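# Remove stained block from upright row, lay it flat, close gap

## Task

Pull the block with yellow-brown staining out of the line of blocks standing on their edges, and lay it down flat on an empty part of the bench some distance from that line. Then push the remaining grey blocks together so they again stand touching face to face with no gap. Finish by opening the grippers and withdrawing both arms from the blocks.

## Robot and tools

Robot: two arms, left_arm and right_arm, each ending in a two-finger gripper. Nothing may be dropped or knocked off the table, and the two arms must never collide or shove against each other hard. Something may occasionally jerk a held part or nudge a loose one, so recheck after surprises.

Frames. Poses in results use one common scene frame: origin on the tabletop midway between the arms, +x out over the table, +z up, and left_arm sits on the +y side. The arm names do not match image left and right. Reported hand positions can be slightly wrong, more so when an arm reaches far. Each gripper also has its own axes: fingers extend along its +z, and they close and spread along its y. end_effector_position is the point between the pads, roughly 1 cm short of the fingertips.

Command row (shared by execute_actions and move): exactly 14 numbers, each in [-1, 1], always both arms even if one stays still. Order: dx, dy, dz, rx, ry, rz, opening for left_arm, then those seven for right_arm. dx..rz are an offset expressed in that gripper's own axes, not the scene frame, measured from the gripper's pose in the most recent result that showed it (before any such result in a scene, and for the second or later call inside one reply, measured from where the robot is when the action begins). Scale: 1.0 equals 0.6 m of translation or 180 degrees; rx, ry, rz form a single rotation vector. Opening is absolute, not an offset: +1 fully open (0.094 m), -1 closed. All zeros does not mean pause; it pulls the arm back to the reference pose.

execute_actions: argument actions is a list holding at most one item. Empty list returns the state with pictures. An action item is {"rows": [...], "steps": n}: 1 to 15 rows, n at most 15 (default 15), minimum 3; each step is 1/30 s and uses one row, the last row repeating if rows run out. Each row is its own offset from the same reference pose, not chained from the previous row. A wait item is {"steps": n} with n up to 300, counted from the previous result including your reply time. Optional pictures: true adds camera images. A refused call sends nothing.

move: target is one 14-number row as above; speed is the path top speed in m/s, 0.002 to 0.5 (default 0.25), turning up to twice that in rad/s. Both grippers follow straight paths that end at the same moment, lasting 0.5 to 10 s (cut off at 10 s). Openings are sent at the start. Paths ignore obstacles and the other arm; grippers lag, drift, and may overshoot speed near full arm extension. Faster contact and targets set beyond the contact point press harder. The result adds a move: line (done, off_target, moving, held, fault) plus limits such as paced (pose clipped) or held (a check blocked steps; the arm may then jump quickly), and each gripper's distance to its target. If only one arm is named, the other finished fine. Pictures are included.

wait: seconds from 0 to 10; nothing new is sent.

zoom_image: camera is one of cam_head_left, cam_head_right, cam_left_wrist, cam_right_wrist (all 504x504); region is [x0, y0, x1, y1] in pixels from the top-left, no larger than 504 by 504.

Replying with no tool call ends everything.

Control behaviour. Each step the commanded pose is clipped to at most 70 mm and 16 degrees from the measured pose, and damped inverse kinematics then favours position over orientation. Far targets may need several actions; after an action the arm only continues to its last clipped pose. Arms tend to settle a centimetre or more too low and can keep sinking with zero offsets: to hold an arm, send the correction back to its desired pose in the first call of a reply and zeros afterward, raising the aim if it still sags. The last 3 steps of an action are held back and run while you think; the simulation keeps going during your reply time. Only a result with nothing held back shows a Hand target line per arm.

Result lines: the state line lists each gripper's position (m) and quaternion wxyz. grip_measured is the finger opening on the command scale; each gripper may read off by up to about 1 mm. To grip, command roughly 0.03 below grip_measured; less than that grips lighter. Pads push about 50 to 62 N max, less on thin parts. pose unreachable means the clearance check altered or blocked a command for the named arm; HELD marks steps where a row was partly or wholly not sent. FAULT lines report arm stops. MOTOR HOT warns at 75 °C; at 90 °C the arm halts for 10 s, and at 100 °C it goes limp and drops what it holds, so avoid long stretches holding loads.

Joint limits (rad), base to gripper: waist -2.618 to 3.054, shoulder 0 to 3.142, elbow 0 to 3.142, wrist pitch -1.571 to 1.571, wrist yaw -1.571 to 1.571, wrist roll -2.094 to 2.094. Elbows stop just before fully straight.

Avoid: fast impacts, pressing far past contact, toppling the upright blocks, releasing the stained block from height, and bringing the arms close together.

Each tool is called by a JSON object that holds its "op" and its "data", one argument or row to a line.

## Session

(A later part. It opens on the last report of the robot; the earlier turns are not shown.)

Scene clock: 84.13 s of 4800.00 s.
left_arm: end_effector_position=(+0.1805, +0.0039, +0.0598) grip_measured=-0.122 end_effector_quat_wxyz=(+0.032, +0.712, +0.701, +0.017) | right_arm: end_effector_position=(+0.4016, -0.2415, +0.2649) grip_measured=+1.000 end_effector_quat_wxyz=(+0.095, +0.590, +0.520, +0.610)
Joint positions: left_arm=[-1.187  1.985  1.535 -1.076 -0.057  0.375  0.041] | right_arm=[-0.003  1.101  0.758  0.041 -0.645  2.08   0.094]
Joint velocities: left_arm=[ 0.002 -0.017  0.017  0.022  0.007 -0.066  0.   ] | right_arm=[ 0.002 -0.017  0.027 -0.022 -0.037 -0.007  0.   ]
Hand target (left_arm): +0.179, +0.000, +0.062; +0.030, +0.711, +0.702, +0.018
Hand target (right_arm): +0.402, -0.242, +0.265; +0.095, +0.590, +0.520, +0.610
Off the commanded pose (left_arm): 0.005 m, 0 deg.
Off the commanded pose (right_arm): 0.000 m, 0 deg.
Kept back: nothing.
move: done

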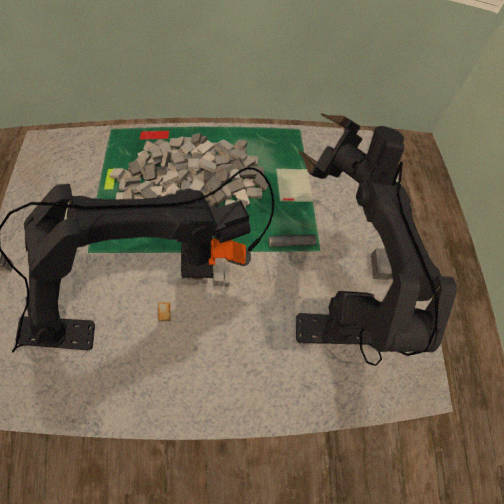

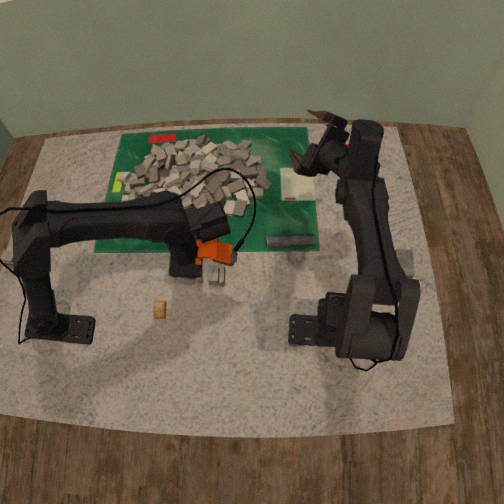

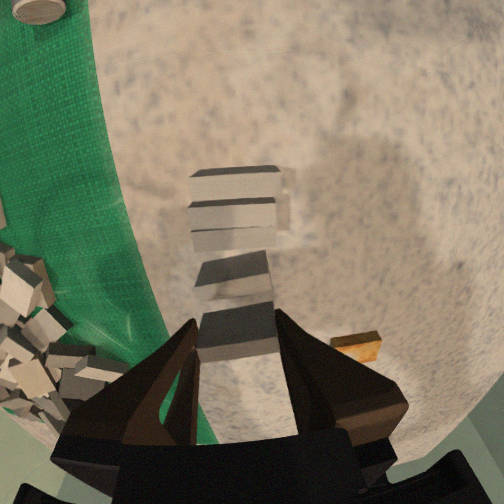

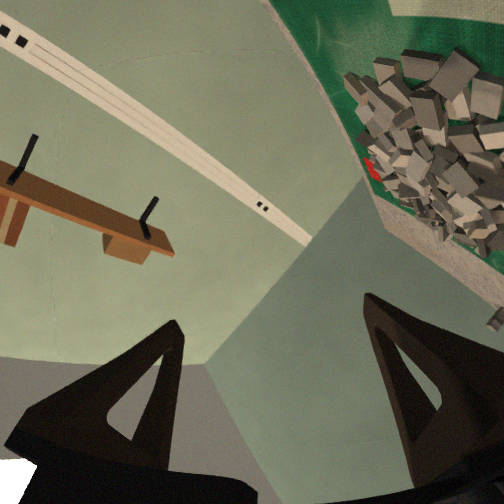

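Lower (descent drifts −Y ~4 mm), release, rise.

{"op": "move", "data": {
  "target": [0.004,0,0.065,0,0,0,-0.5,0,0,0,0,0,0,1],
  "speed": 0.05
}}

{"op": "move", "data": {
  "target": [0,0,0,0,0,0,0.3,0,0,0,0,0,0,1]
}}

{"op": "move", "data": {
  "target": [0,0,-0.14,0,0,0,0.3,0,0,0,0,0,0,1],
  "speed": 0.12
}}

Scene clock: 85.90 s of 4800.00 s.
left_arm: end_effector_position=(+0.1820, +0.0032, +0.0316) grip_measured=-0.122 end_effector_quat_wxyz=(+0.039, +0.712, +0.701, +0.017) | right_arm: end_effector_position=(+0.4016, -0.2415, +0.2649) grip_measured=+1.000 end_effector_quat_wxyz=(+0.095, +0.590, +0.520, +0.610)
Joint positions: left_arm=[-1.187  2.006  1.448 -0.956 -0.063  0.374  0.041] | right_arm=[-0.003  1.101  0.758  0.041 -0.645  2.08   0.094]
Joint velocities: left_arm=[ 0.002  0.007 -0.017  0.081 -0.051 -0.022 -0.001] | right_arm=[ 0.007 -0.002 -0.022  0.051  0.022  0.037  0.   ]
Hand target (left_arm): +0.183, +0.006, +0.021; +0.032, +0.712, +0.701, +0.017
Hand target (right_arm): +0.402, -0.242, +0.265; +0.095, +0.590, +0.520, +0.610
Off the commanded pose (left_arm): 0.011 m, 1 deg.
Off the commanded pose (right_arm): 0.000 m, 0 deg.
Kept back: nothing.
move: off_target (left_arm)

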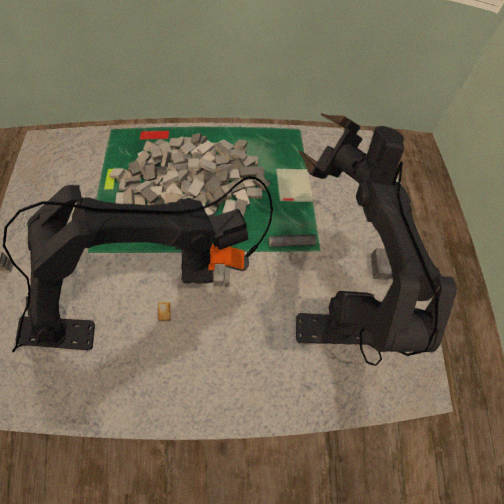

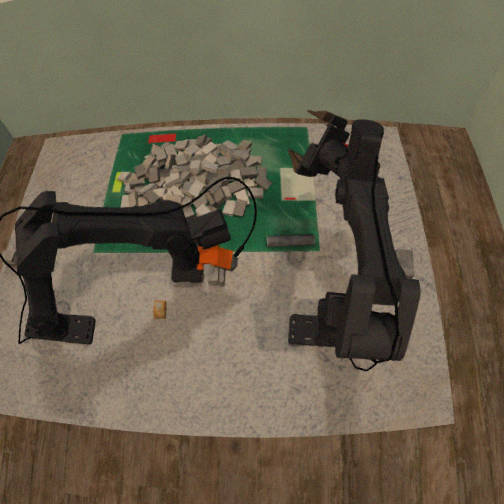

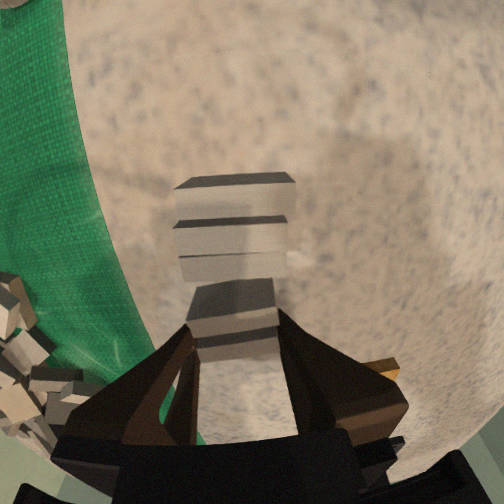

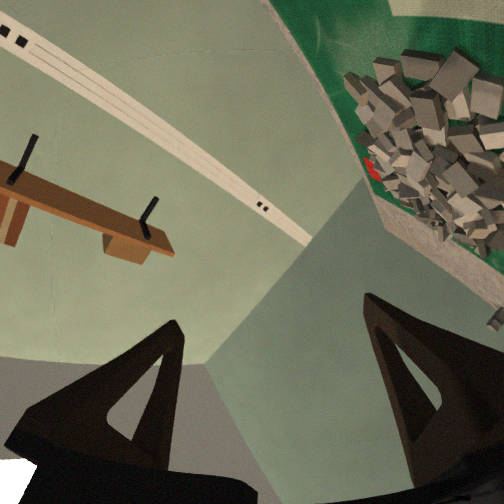

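Scene clock: 86.40 s of 4800.00 s.
left_arm: end_effector_position=(+0.1820, +0.0032, +0.0316) grip_measured=+0.297 end_effector_quat_wxyz=(+0.039, +0.712, +0.701, +0.017) | right_arm: end_effector_position=(+0.4016, -0.2415, +0.2649) grip_measured=+1.000 end_effector_quat_wxyz=(+0.095, +0.590, +0.520, +0.610)
Joint positions: left_arm=[-1.187  2.006  1.448 -0.956 -0.063  0.374  0.061] | right_arm=[-0.003  1.101  0.758  0.041 -0.645  2.08   0.094]
Joint velocities: left_arm=[-0.007  0.002 -0.012  0.022  0.051  0.022 -0.   ] | right_arm=[-0.012  0.017  0.002 -0.081 -0.081  0.007  0.   ]
Hand target (left_arm): +0.182, +0.003, +0.032; +0.039, +0.712, +0.701, +0.017
Hand target (right_arm): +0.402, -0.242, +0.265; +0.095, +0.590, +0.520, +0.610
Off the commanded pose (left_arm): 0.000 m, 0 deg.
Off the commanded pose (right_arm): 0.000 m, 0 deg.
Kept back: nothing.
move: done

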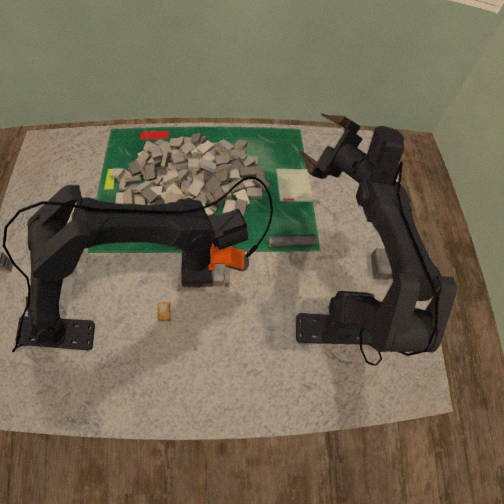

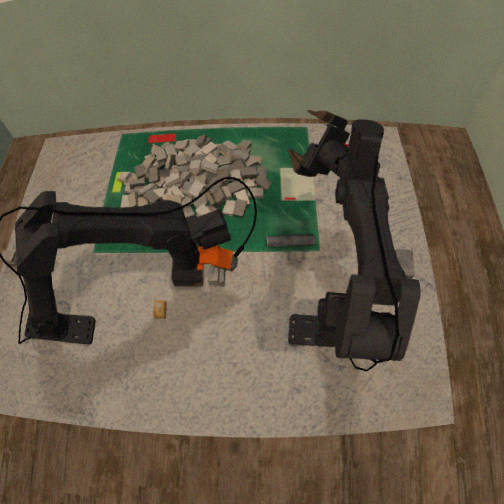

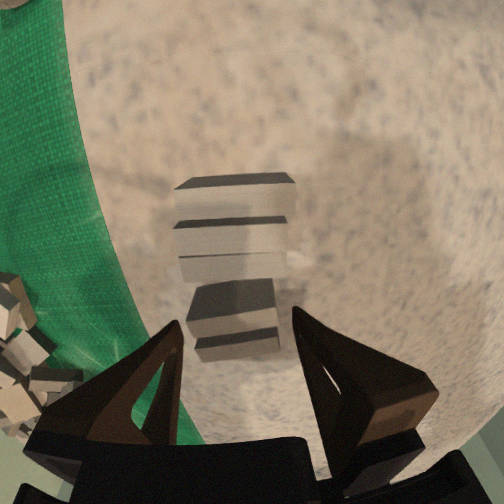

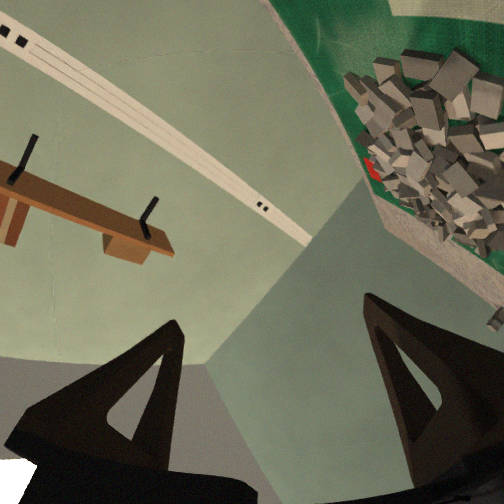

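Scene clock: 87.73 s of 4800.00 s.
left_arm: end_effector_position=(+0.1799, +0.0090, +0.1039) grip_measured=+0.297 end_effector_quat_wxyz=(+0.030, +0.710, +0.703, +0.021) | right_arm: end_effector_position=(+0.4016, -0.2415, +0.2649) grip_measured=+1.000 end_effector_quat_wxyz=(+0.095, +0.590, +0.520, +0.610)
Joint positions: left_arm=[-1.187  1.95   1.662 -1.246 -0.063  0.369  0.061] | right_arm=[-0.003  1.101  0.758  0.041 -0.645  2.08   0.094]
Joint velocities: left_arm=[ 0.002  0.012  0.002 -0.007 -0.037 -0.051 -0.   ] | right_arm=[ 0.007 -0.007  0.007  0.022 -0.022  0.007  0.   ]
Hand target (left_arm): +0.175, +0.005, +0.115; +0.039, +0.712, +0.701, +0.017
Hand target (right_arm): +0.402, -0.242, +0.265; +0.095, +0.590, +0.520, +0.610
Off the commanded pose (left_arm): 0.013 m, 1 deg.
Off the commanded pose (right_arm): 0.000 m, 0 deg.
Kept back: nothing.
move: off_target (left_arm)

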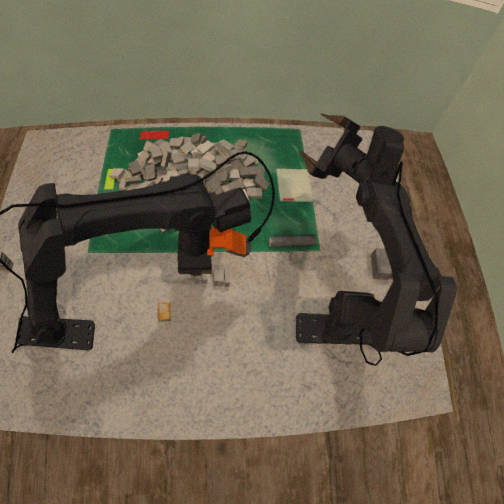

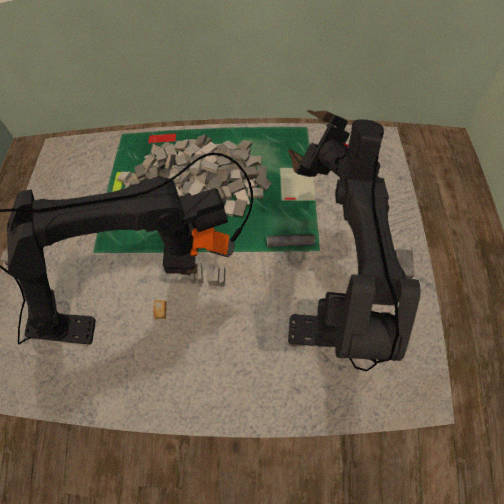

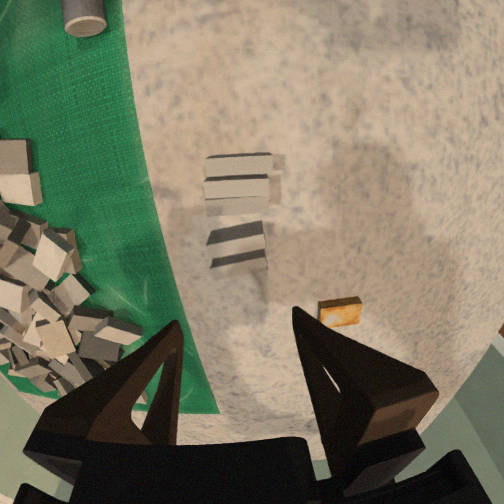

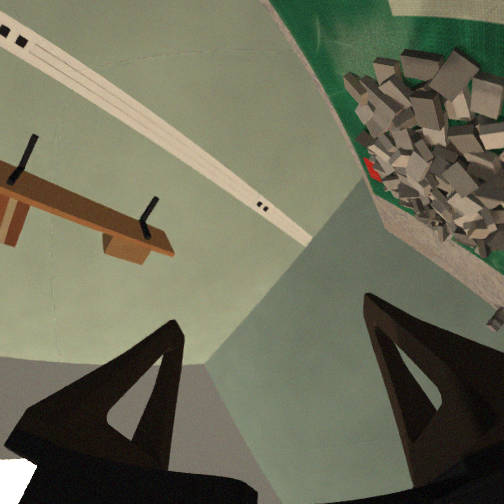

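{"op": "move", "data": {
  "target": [-0.062,0.002,0,0,0,-0.5,1,0,0,0,0,0,0,1],
  "speed": 0.2
}}

Scene clock: 92.43 s of 4800.00 s.
left_arm: end_effector_position=(+0.1862, -0.0252, +0.1053) grip_measured=+1.000 end_effector_quat_wxyz=(+0.039, +0.004, +0.999, -0.013) | right_arm: end_effector_position=(+0.4016, -0.2415, +0.2649) grip_measured=+1.000 end_effector_quat_wxyz=(+0.095, +0.590, +0.520, +0.610)
Joint positions: left_arm=[-1.202  2.077  1.851 -1.294 -0.063 -1.218  0.094] | right_arm=[-0.003  1.101  0.758  0.041 -0.645  2.08   0.094]
Joint velocities: left_arm=[-0.022  0.002 -0.017  0.007  0.022 -0.066  0.   ] | right_arm=[-0.007 -0.022 -0.012  0.051 -0.081 -0.007  0.   ]
Hand target (left_arm): +0.181, -0.028, +0.104; +0.036, +0.005, +0.999, -0.007
Hand target (right_arm): +0.402, -0.242, +0.265; +0.095, +0.590, +0.520, +0.610
Off the commanded pose (left_arm): 0.006 m, 1 deg.
Off the commanded pose (right_arm): 0.000 m, 0 deg.
Kept back: nothing.
move: done

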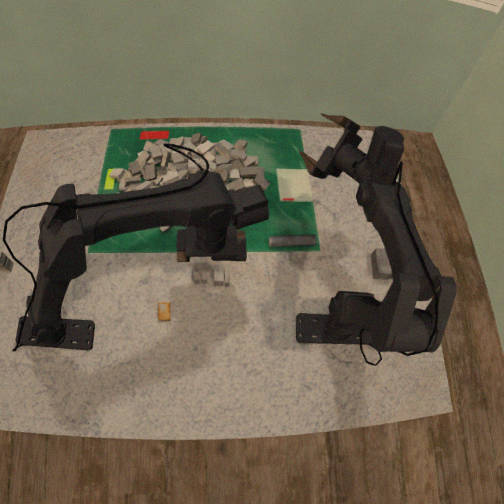

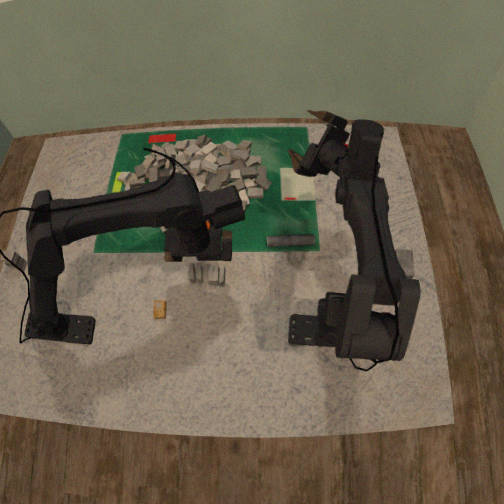

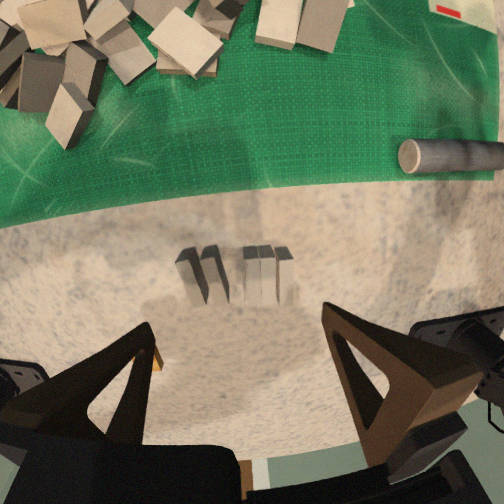

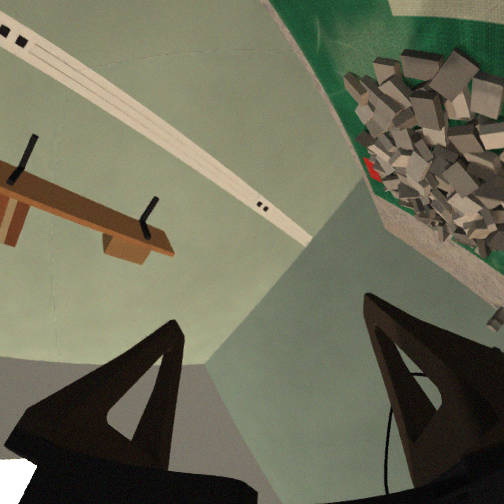

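{"op": "move", "data": {
  "target": [0.012,0,0.09,0,0,0,1,0,0,0,0,0,0,1],
  "speed": 0.08
}}

Scene clock: 93.87 s of 4800.00 s.
left_arm: end_effector_position=(+0.1873, -0.0282, +0.0631) grip_measured=+1.000 end_effector_quat_wxyz=(+0.043, +0.002, +0.999, -0.025) | right_arm: end_effector_position=(+0.4016, -0.2415, +0.2649) grip_measured=+1.000 end_effector_quat_wxyz=(+0.095, +0.590, +0.520, +0.610)
Joint positions: left_arm=[-1.202  2.078  1.682 -1.1   -0.063 -1.221  0.094] | right_arm=[-0.003  1.101  0.758  0.041 -0.645  2.08   0.094]
Joint velocities: left_arm=[ 0.002 -0.022 -0.012  0.007 -0.007 -0.066  0.   ] | right_arm=[-0.012  0.007 -0.012 -0.022  0.007 -0.051  0.   ]
Hand target (left_arm): +0.184, -0.026, +0.051; +0.038, +0.004, +0.999, -0.013
Hand target (right_arm): +0.402, -0.242, +0.265; +0.095, +0.590, +0.520, +0.610
Off the commanded pose (left_arm): 0.013 m, 1 deg.
Off the commanded pose (right_arm): 0.000 m, 0 deg.
Kept back: nothing.
move: off_target (left_arm)

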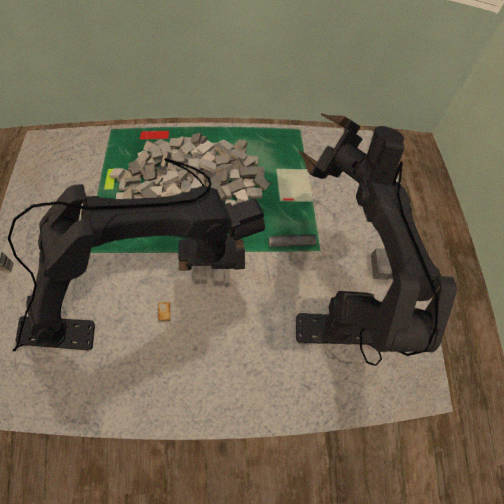

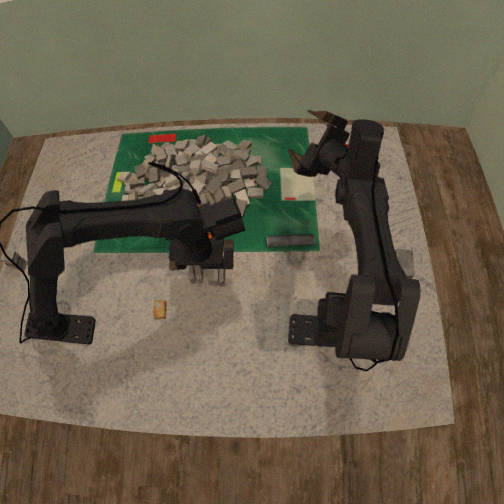

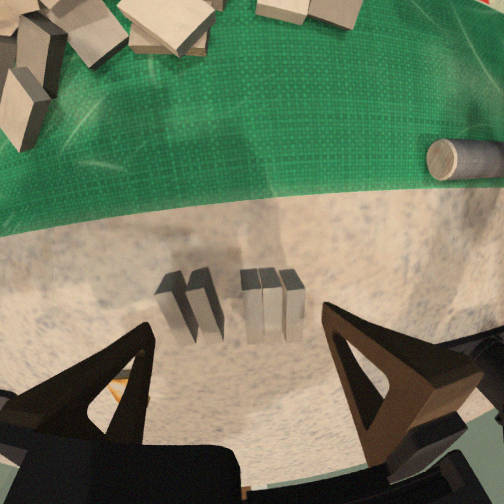

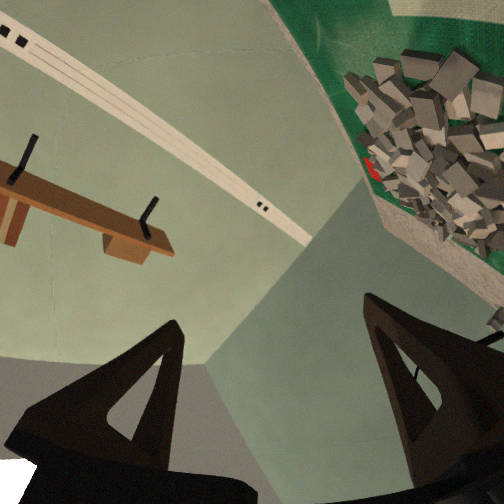

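{"op": "move", "data": {
  "target": [0.016,0.012,0.02,0,0,0,1,0,0,0,0,0,0,1],
  "speed": 0.05
}}

Scene clock: 94.83 s of 4800.00 s.
left_arm: end_effector_position=(+0.1847, -0.0214, +0.0476) grip_measured=+1.000 end_effector_quat_wxyz=(+0.040, +0.001, +0.999, -0.019) | right_arm: end_effector_position=(+0.4016, -0.2415, +0.2649) grip_measured=+1.000 end_effector_quat_wxyz=(+0.095, +0.590, +0.520, +0.610)
Joint positions: left_arm=[-1.202  2.073  1.614 -1.048 -0.062 -1.224  0.094] | right_arm=[-0.003  1.101  0.758  0.041 -0.645  2.08   0.094]
Joint velocities: left_arm=[ 0.007  0.002 -0.002 -0.022 -0.022 -0.007  0.   ] | right_arm=[-0.002  0.002 -0.002  0.007 -0.007 -0.125  0.   ]
Hand target (left_arm): +0.179, -0.022, +0.050; +0.042, +0.002, +0.999, -0.025
Hand target (right_arm): +0.402, -0.242, +0.265; +0.095, +0.590, +0.520, +0.610
Off the commanded pose (left_arm): 0.006 m, 1 deg.
Off the commanded pose (right_arm): 0.000 m, 0 deg.
Kept back: nothing.
move: done

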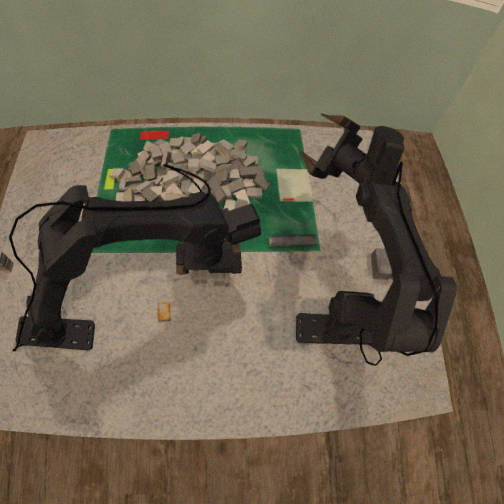

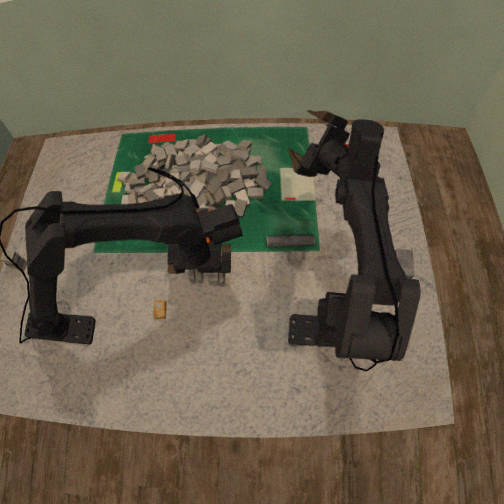

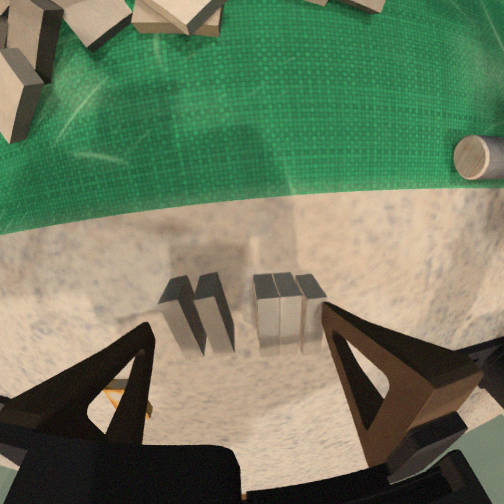

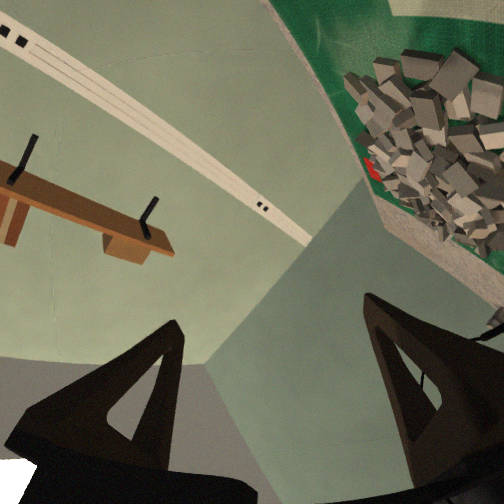

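{"op": "move", "data": {
  "target": [0,-0.006,0.03,0,0,0,1,0,0,0,0,0,0,1],
  "speed": 0.05
}}

Scene clock: 95.93 s of 4800.00 s.
left_arm: end_effector_position=(+0.1878, -0.0303, +0.0421) grip_measured=+1.000 end_effector_quat_wxyz=(+0.044, +0.000, +0.999, -0.032) | right_arm: end_effector_position=(+0.4016, -0.2415, +0.2649) grip_measured=+1.000 end_effector_quat_wxyz=(+0.095, +0.590, +0.520, +0.610)
Joint positions: left_arm=[-1.202  2.089  1.614 -1.006 -0.062 -1.225  0.094] | right_arm=[-0.003  1.101  0.758  0.041 -0.645  2.08   0.094]
Joint velocities: left_arm=[ 0.007  0.022 -0.002 -0.022 -0.022  0.051  0.   ] | right_arm=[-0.007  0.022 -0.012 -0.081 -0.022 -0.051  0.   ]
Hand target (left_arm): +0.186, -0.025, +0.030; +0.040, +0.001, +0.999, -0.019
Hand target (right_arm): +0.402, -0.242, +0.265; +0.095, +0.590, +0.520, +0.610
Off the commanded pose (left_arm): 0.013 m, 2 deg.
Off the commanded pose (right_arm): 0.000 m, 0 deg.
Kept back: nothing.
move: off_target (left_arm)

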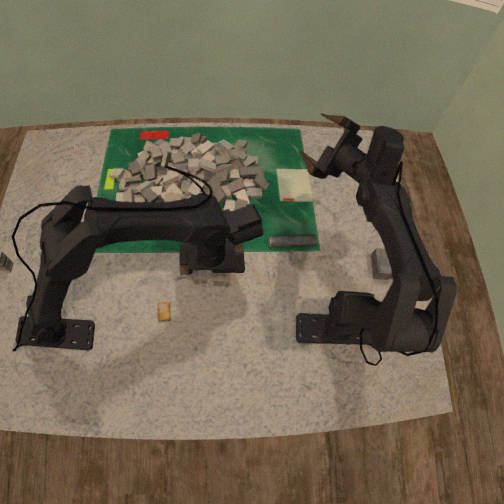

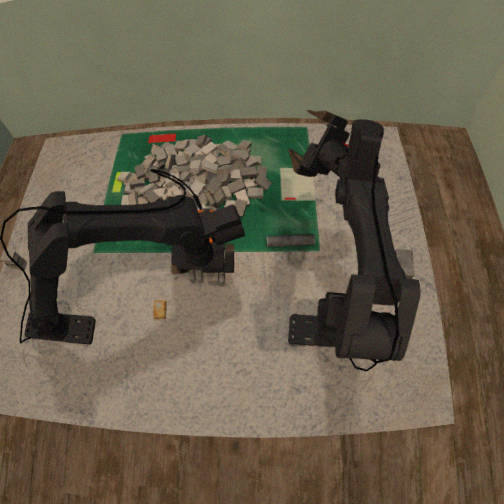

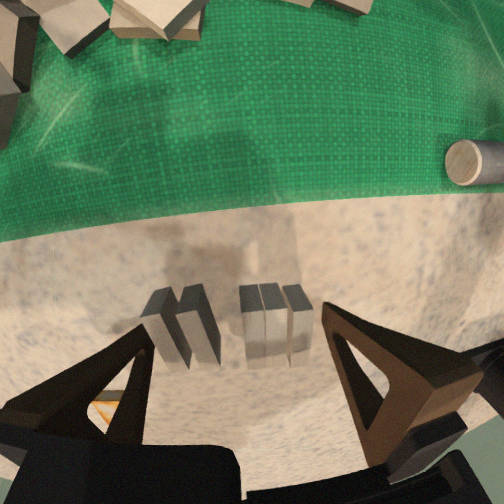

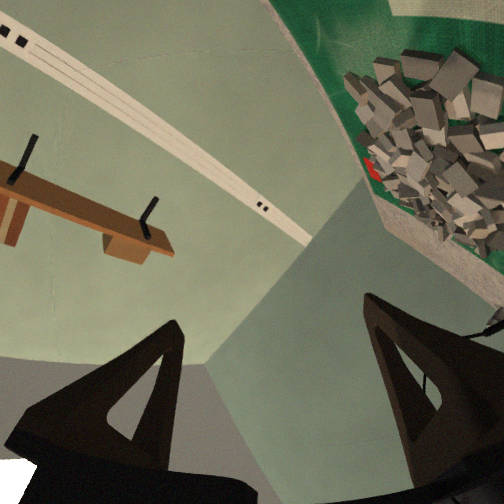

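{"op": "move", "data": {
  "target": [0.004,0.011,0,0,0,0,1,0,0,0,0,0,0,1],
  "speed": 0.03
}}

Scene clock: 96.90 s of 4800.00 s.
left_arm: end_effector_position=(+0.1859, -0.0249, +0.0361) grip_measured=+1.000 end_effector_quat_wxyz=(+0.042, +0.000, +0.999, -0.024) | right_arm: end_effector_position=(+0.4016, -0.2415, +0.2649) grip_measured=+1.000 end_effector_quat_wxyz=(+0.095, +0.590, +0.520, +0.610)
Joint positions: left_arm=[-1.202  2.089  1.591 -1.    -0.062 -1.225  0.094] | right_arm=[-0.003  1.101  0.758  0.041 -0.645  2.08   0.094]
Joint velocities: left_arm=[ 0.017  0.007 -0.012 -0.007 -0.022 -0.037  0.   ] | right_arm=[-0.002 -0.017 -0.027 -0.022  0.081  0.007  0.   ]
Hand target (left_arm): +0.185, -0.024, +0.041; +0.044, +0.000, +0.999, -0.032
Hand target (right_arm): +0.402, -0.242, +0.265; +0.095, +0.590, +0.520, +0.610
Off the commanded pose (left_arm): 0.006 m, 1 deg.
Off the commanded pose (right_arm): 0.000 m, 0 deg.
Kept back: nothing.
move: done

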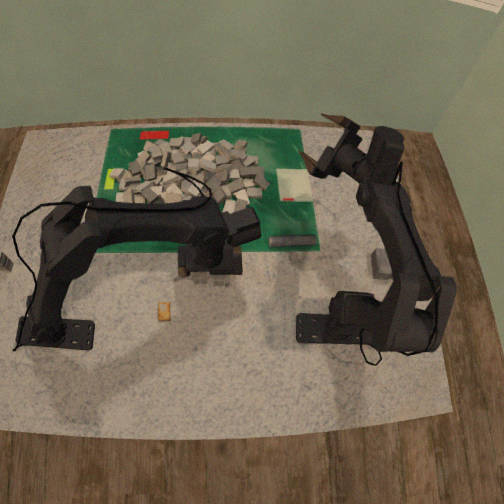

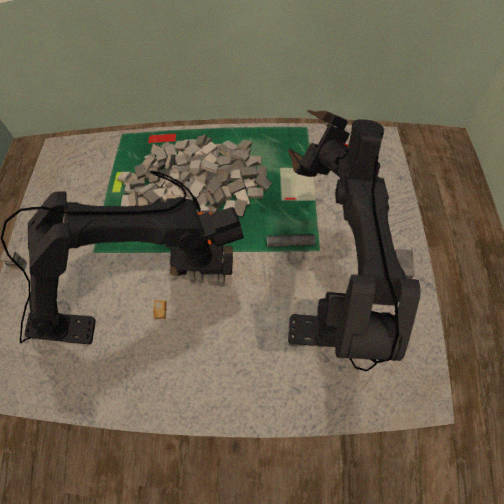

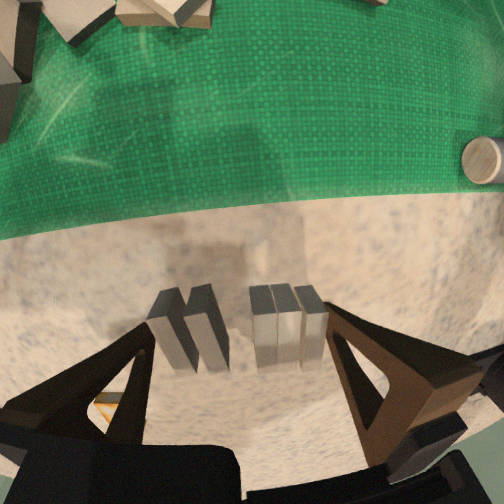

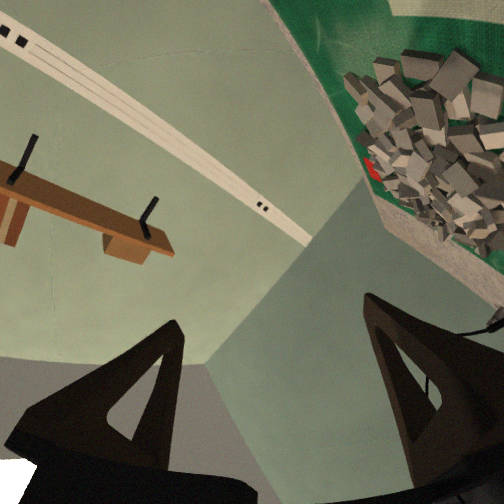

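{"op": "move", "data": {
  "target": [0.003,0.003,0.02,0,0,0,1,0,0,0,0,0,0,1],
  "speed": 0.02
}}

Scene clock: 98.00 s of 4800.00 s.
left_arm: end_effector_position=(+0.1866, -0.0269, +0.0315) grip_measured=+1.000 end_effector_quat_wxyz=(+0.044, +0.000, +0.999, -0.030) | right_arm: end_effector_position=(+0.4016, -0.2415, +0.2649) grip_measured=+1.000 end_effector_quat_wxyz=(+0.095, +0.590, +0.520, +0.610)
Joint positions: left_arm=[-1.202  2.089  1.571 -0.966 -0.062 -1.225  0.094] | right_arm=[-0.003  1.101  0.758  0.041 -0.645  2.08   0.094]
Joint velocities: left_arm=[ 0.017  0.017 -0.012  0.066 -0.007 -0.022  0.   ] | right_arm=[-0.002  0.002 -0.007  0.095 -0.007 -0.022  0.   ]
Hand target (left_arm): +0.185, -0.024, +0.024; +0.041, +0.000, +0.999, -0.024
Hand target (right_arm): +0.402, -0.242, +0.265; +0.095, +0.590, +0.520, +0.610
Off the commanded pose (left_arm): 0.008 m, 1 deg.
Off the commanded pose (right_arm): 0.000 m, 0 deg.
Kept back: nothing.
move: done

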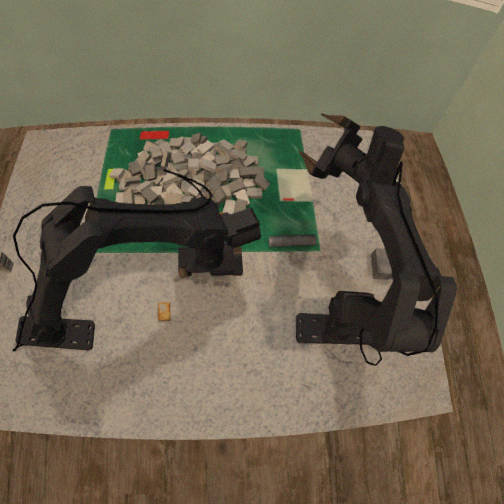

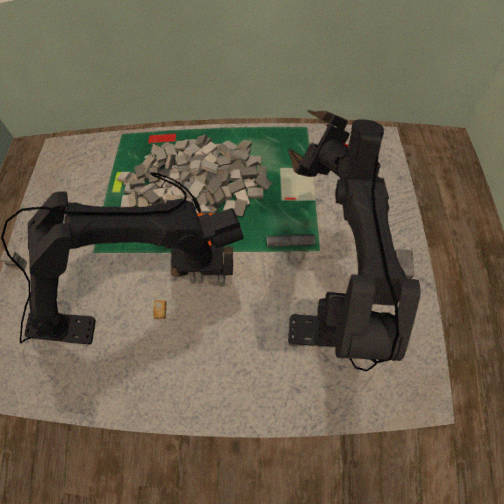

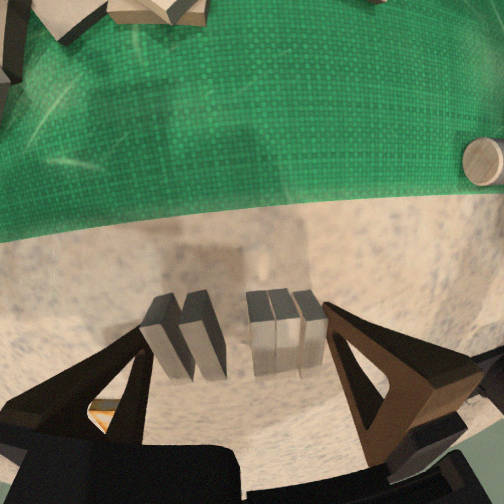

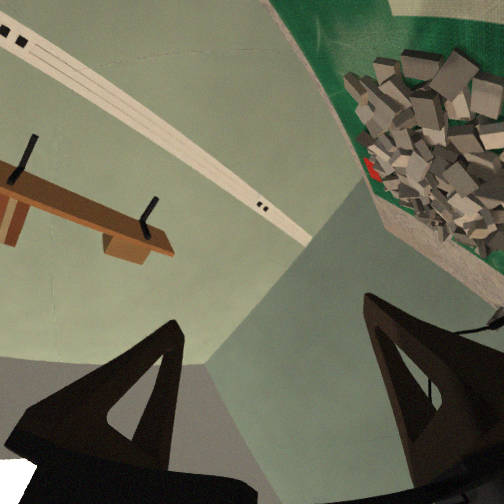

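{"op": "move", "data": {
  "target": [0.003,0.009,0.016,0,0,0,1,0,0,0,0,0,0,1],
  "speed": 0.02
}}

Scene clock: 99.03 s of 4800.00 s.
left_arm: end_effector_position=(+0.1861, -0.0254, +0.0240) grip_measured=+1.000 end_effector_quat_wxyz=(+0.044, +0.000, +0.999, -0.032) | right_arm: end_effector_position=(+0.4016, -0.2415, +0.2649) grip_measured=+1.000 end_effector_quat_wxyz=(+0.095, +0.590, +0.520, +0.610)
Joint positions: left_arm=[-1.202  2.089  1.539 -0.932 -0.062 -1.225  0.094] | right_arm=[-0.003  1.101  0.758  0.041 -0.645  2.08   0.094]
Joint velocities: left_arm=[-0.007 -0.002 -0.002  0.066 -0.051  0.022  0.   ] | right_arm=[ 0.012 -0.012 -0.002 -0.007 -0.022 -0.022  0.   ]
Hand target (left_arm): +0.186, -0.022, +0.021; +0.044, +0.000, +0.999, -0.030
Hand target (right_arm): +0.402, -0.242, +0.265; +0.095, +0.590, +0.520, +0.610
Off the commanded pose (left_arm): 0.004 m, 0 deg.
Off the commanded pose (right_arm): 0.000 m, 0 deg.
Kept back: nothing.
move: done

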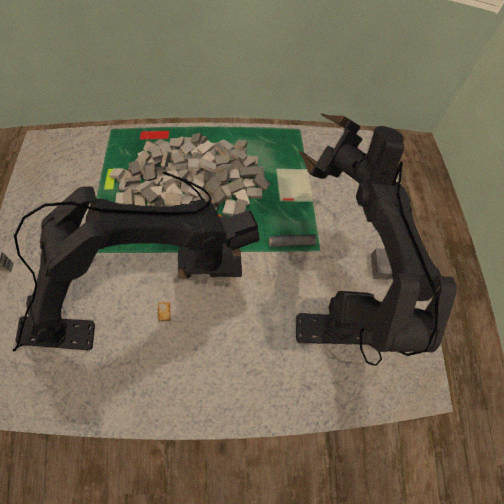

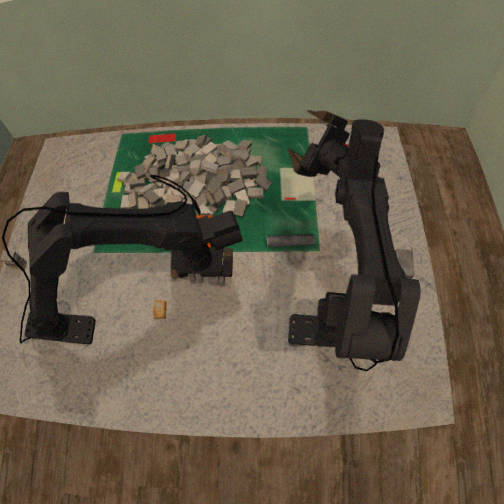

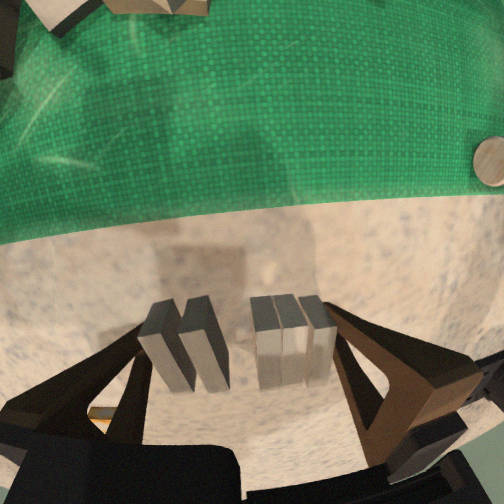

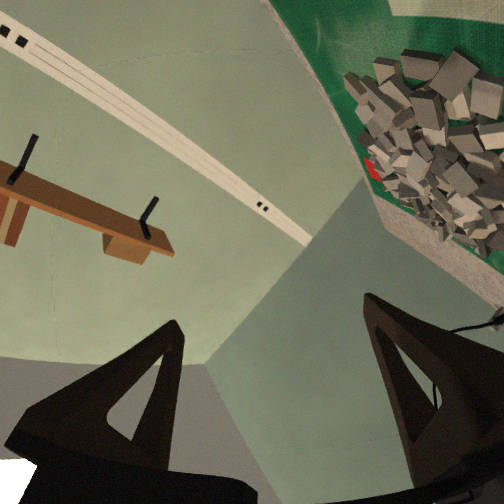

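Fingers straddle the row. Close gradually.

{"op": "execute_actions", "data": {
  "actions": [
    {"rows":[[0,0,0,0,0,0,0.85,0,0,0,0,0,0,1],[0,0,0,0,0,0,0.85,0,0,0,0,0,0,1],[0,0,0,0,0,0,0.7,0,0,0,0,0,0,1],[0,0,0,0,0,0,0.7,0,0,0,0,0,0,1],[0,0,0,0,0,0,0.55,0,0,0,0,0,0,1],[0,0,0,0,0,0,0.55,0,0,0,0,0,0,1],[0,0,0,0,0,0,0.4,0,0,0,0,0,0,1],[0,0,0,0,0,0,0.4,0,0,0,0,0,0,1],[0,0,0,0,0,0,0.28,0,0,0,0,0,0,1],[0,0,0,0,0,0,0.28,0,0,0,0,0,0,1],[0,0,0,0,0,0,0.16,0,0,0,0,0,0,1],[0,0,0,0,0,0,0.16,0,0,0,0,0,0,1],[0,0,0,0,0,0,0.05,0,0,0,0,0,0,1]],"steps":15}
  ]
}}

{"op": "move", "data": {
  "target": [0,0,0,0,0,0,-0.4,0,0,0,0,0,0,1]
}}

Scene clock: 99.63 s of 4800.00 s.
left_arm: end_effector_position=(+0.1868, -0.0285, +0.0243) grip_measured=+0.193 end_effector_quat_wxyz=(+0.045, -0.000, +0.998, -0.038) | right_arm: end_effector_position=(+0.4016, -0.2415, +0.2649) grip_measured=+1.000 end_effector_quat_wxyz=(+0.095, +0.590, +0.520, +0.610)
Joint positions: left_arm=[-1.202  2.089  1.539 -0.919 -0.06  -1.225  0.056] | right_arm=[-0.003  1.101  0.758  0.041 -0.645  2.08   0.094]
Joint velocities: left_arm=[ 0.007  0.007 -0.007  0.11   0.081  0.066  0.   ] | right_arm=[-0.012  0.002 -0.012 -0.037 -0.11  -0.051  0.   ]
Steps of this call (steps 1 to 6: nothing new was sent; steps 7 to 18: the first 12 steps of this action). Readings (end_effector_position):
7: left_arm (+0.1862, -0.0257, +0.0240) | right_arm (+0.4016, -0.2415, +0.2649)
8: left_arm (+0.1862, -0.0258, +0.0240) | right_arm (+0.4016, -0.2415, +0.2649)
10: left_arm (+0.1863, -0.0264, +0.0241) | right_arm (+0.4016, -0.2415, +0.2649)
14: left_arm (+0.1867, -0.0277, +0.0242) | right_arm (+0.4016, -0.2415, +0.2649)
18: the state above

Scene clock: 100.37 s of 4800.00 s.
left_arm: end_effector_position=(+0.1867, -0.0286, +0.0243) grip_measured=+0.193 end_effector_quat_wxyz=(+0.045, -0.000, +0.998, -0.038) | right_arm: end_effector_position=(+0.4016, -0.2415, +0.2649) grip_measured=+1.000 end_effector_quat_wxyz=(+0.095, +0.590, +0.520, +0.610)
Joint positions: left_arm=[-1.202  2.089  1.539 -0.919 -0.06  -1.225  0.056] | right_arm=[-0.003  1.101  0.758  0.041 -0.645  2.08   0.094]
Joint velocities: left_arm=[-0.002 -0.002  0.007 -0.037 -0.066  0.037 -0.001] | right_arm=[ 0.007  0.017 -0.002 -0.022  0.022 -0.007  0.   ]
Hand target (left_arm): +0.187, -0.029, +0.024; +0.045, -0.000, +0.998, -0.038
Hand target (right_arm): +0.402, -0.242, +0.265; +0.095, +0.590, +0.520, +0.610
Off your previous action's commanded pose (left_arm): 0.003 m, 1 deg at its last step (step 3 of this call).
Off your previous action's commanded pose (right_arm): 0.000 m, 0 deg at its last step (step 3 of this call).
Off the commanded pose (left_arm): 0.000 m, 0 deg.
Off the commanded pose (right_arm): 0.000 m, 0 deg.
Kept back: nothing.
move: done

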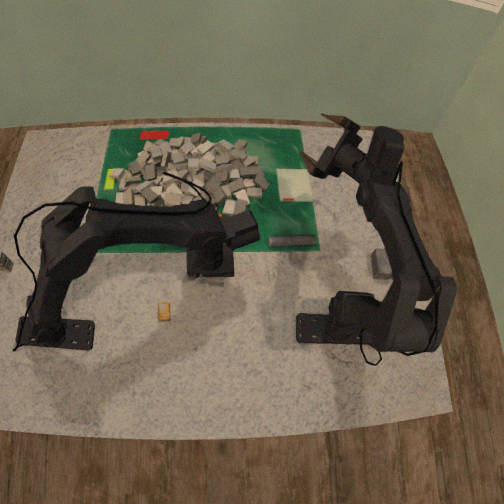

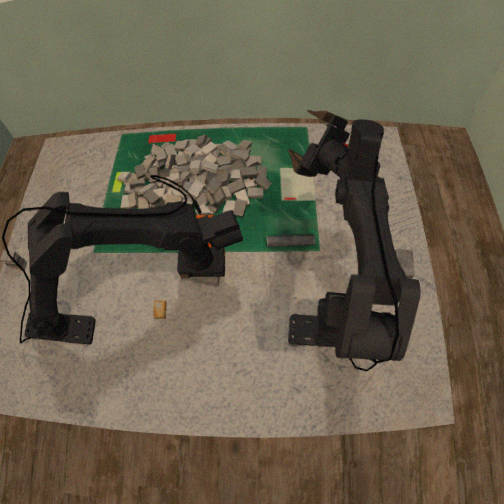

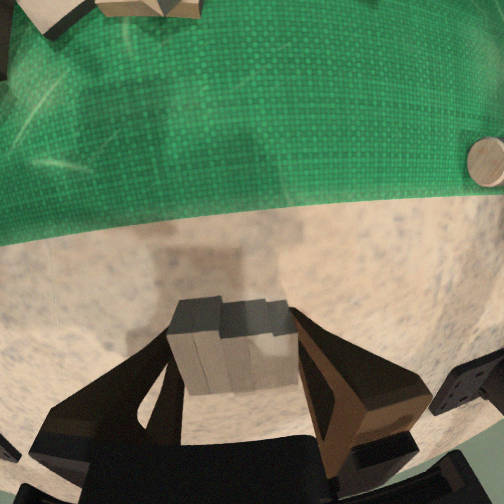

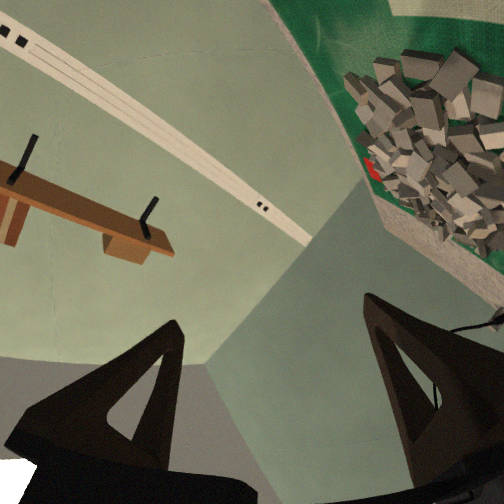

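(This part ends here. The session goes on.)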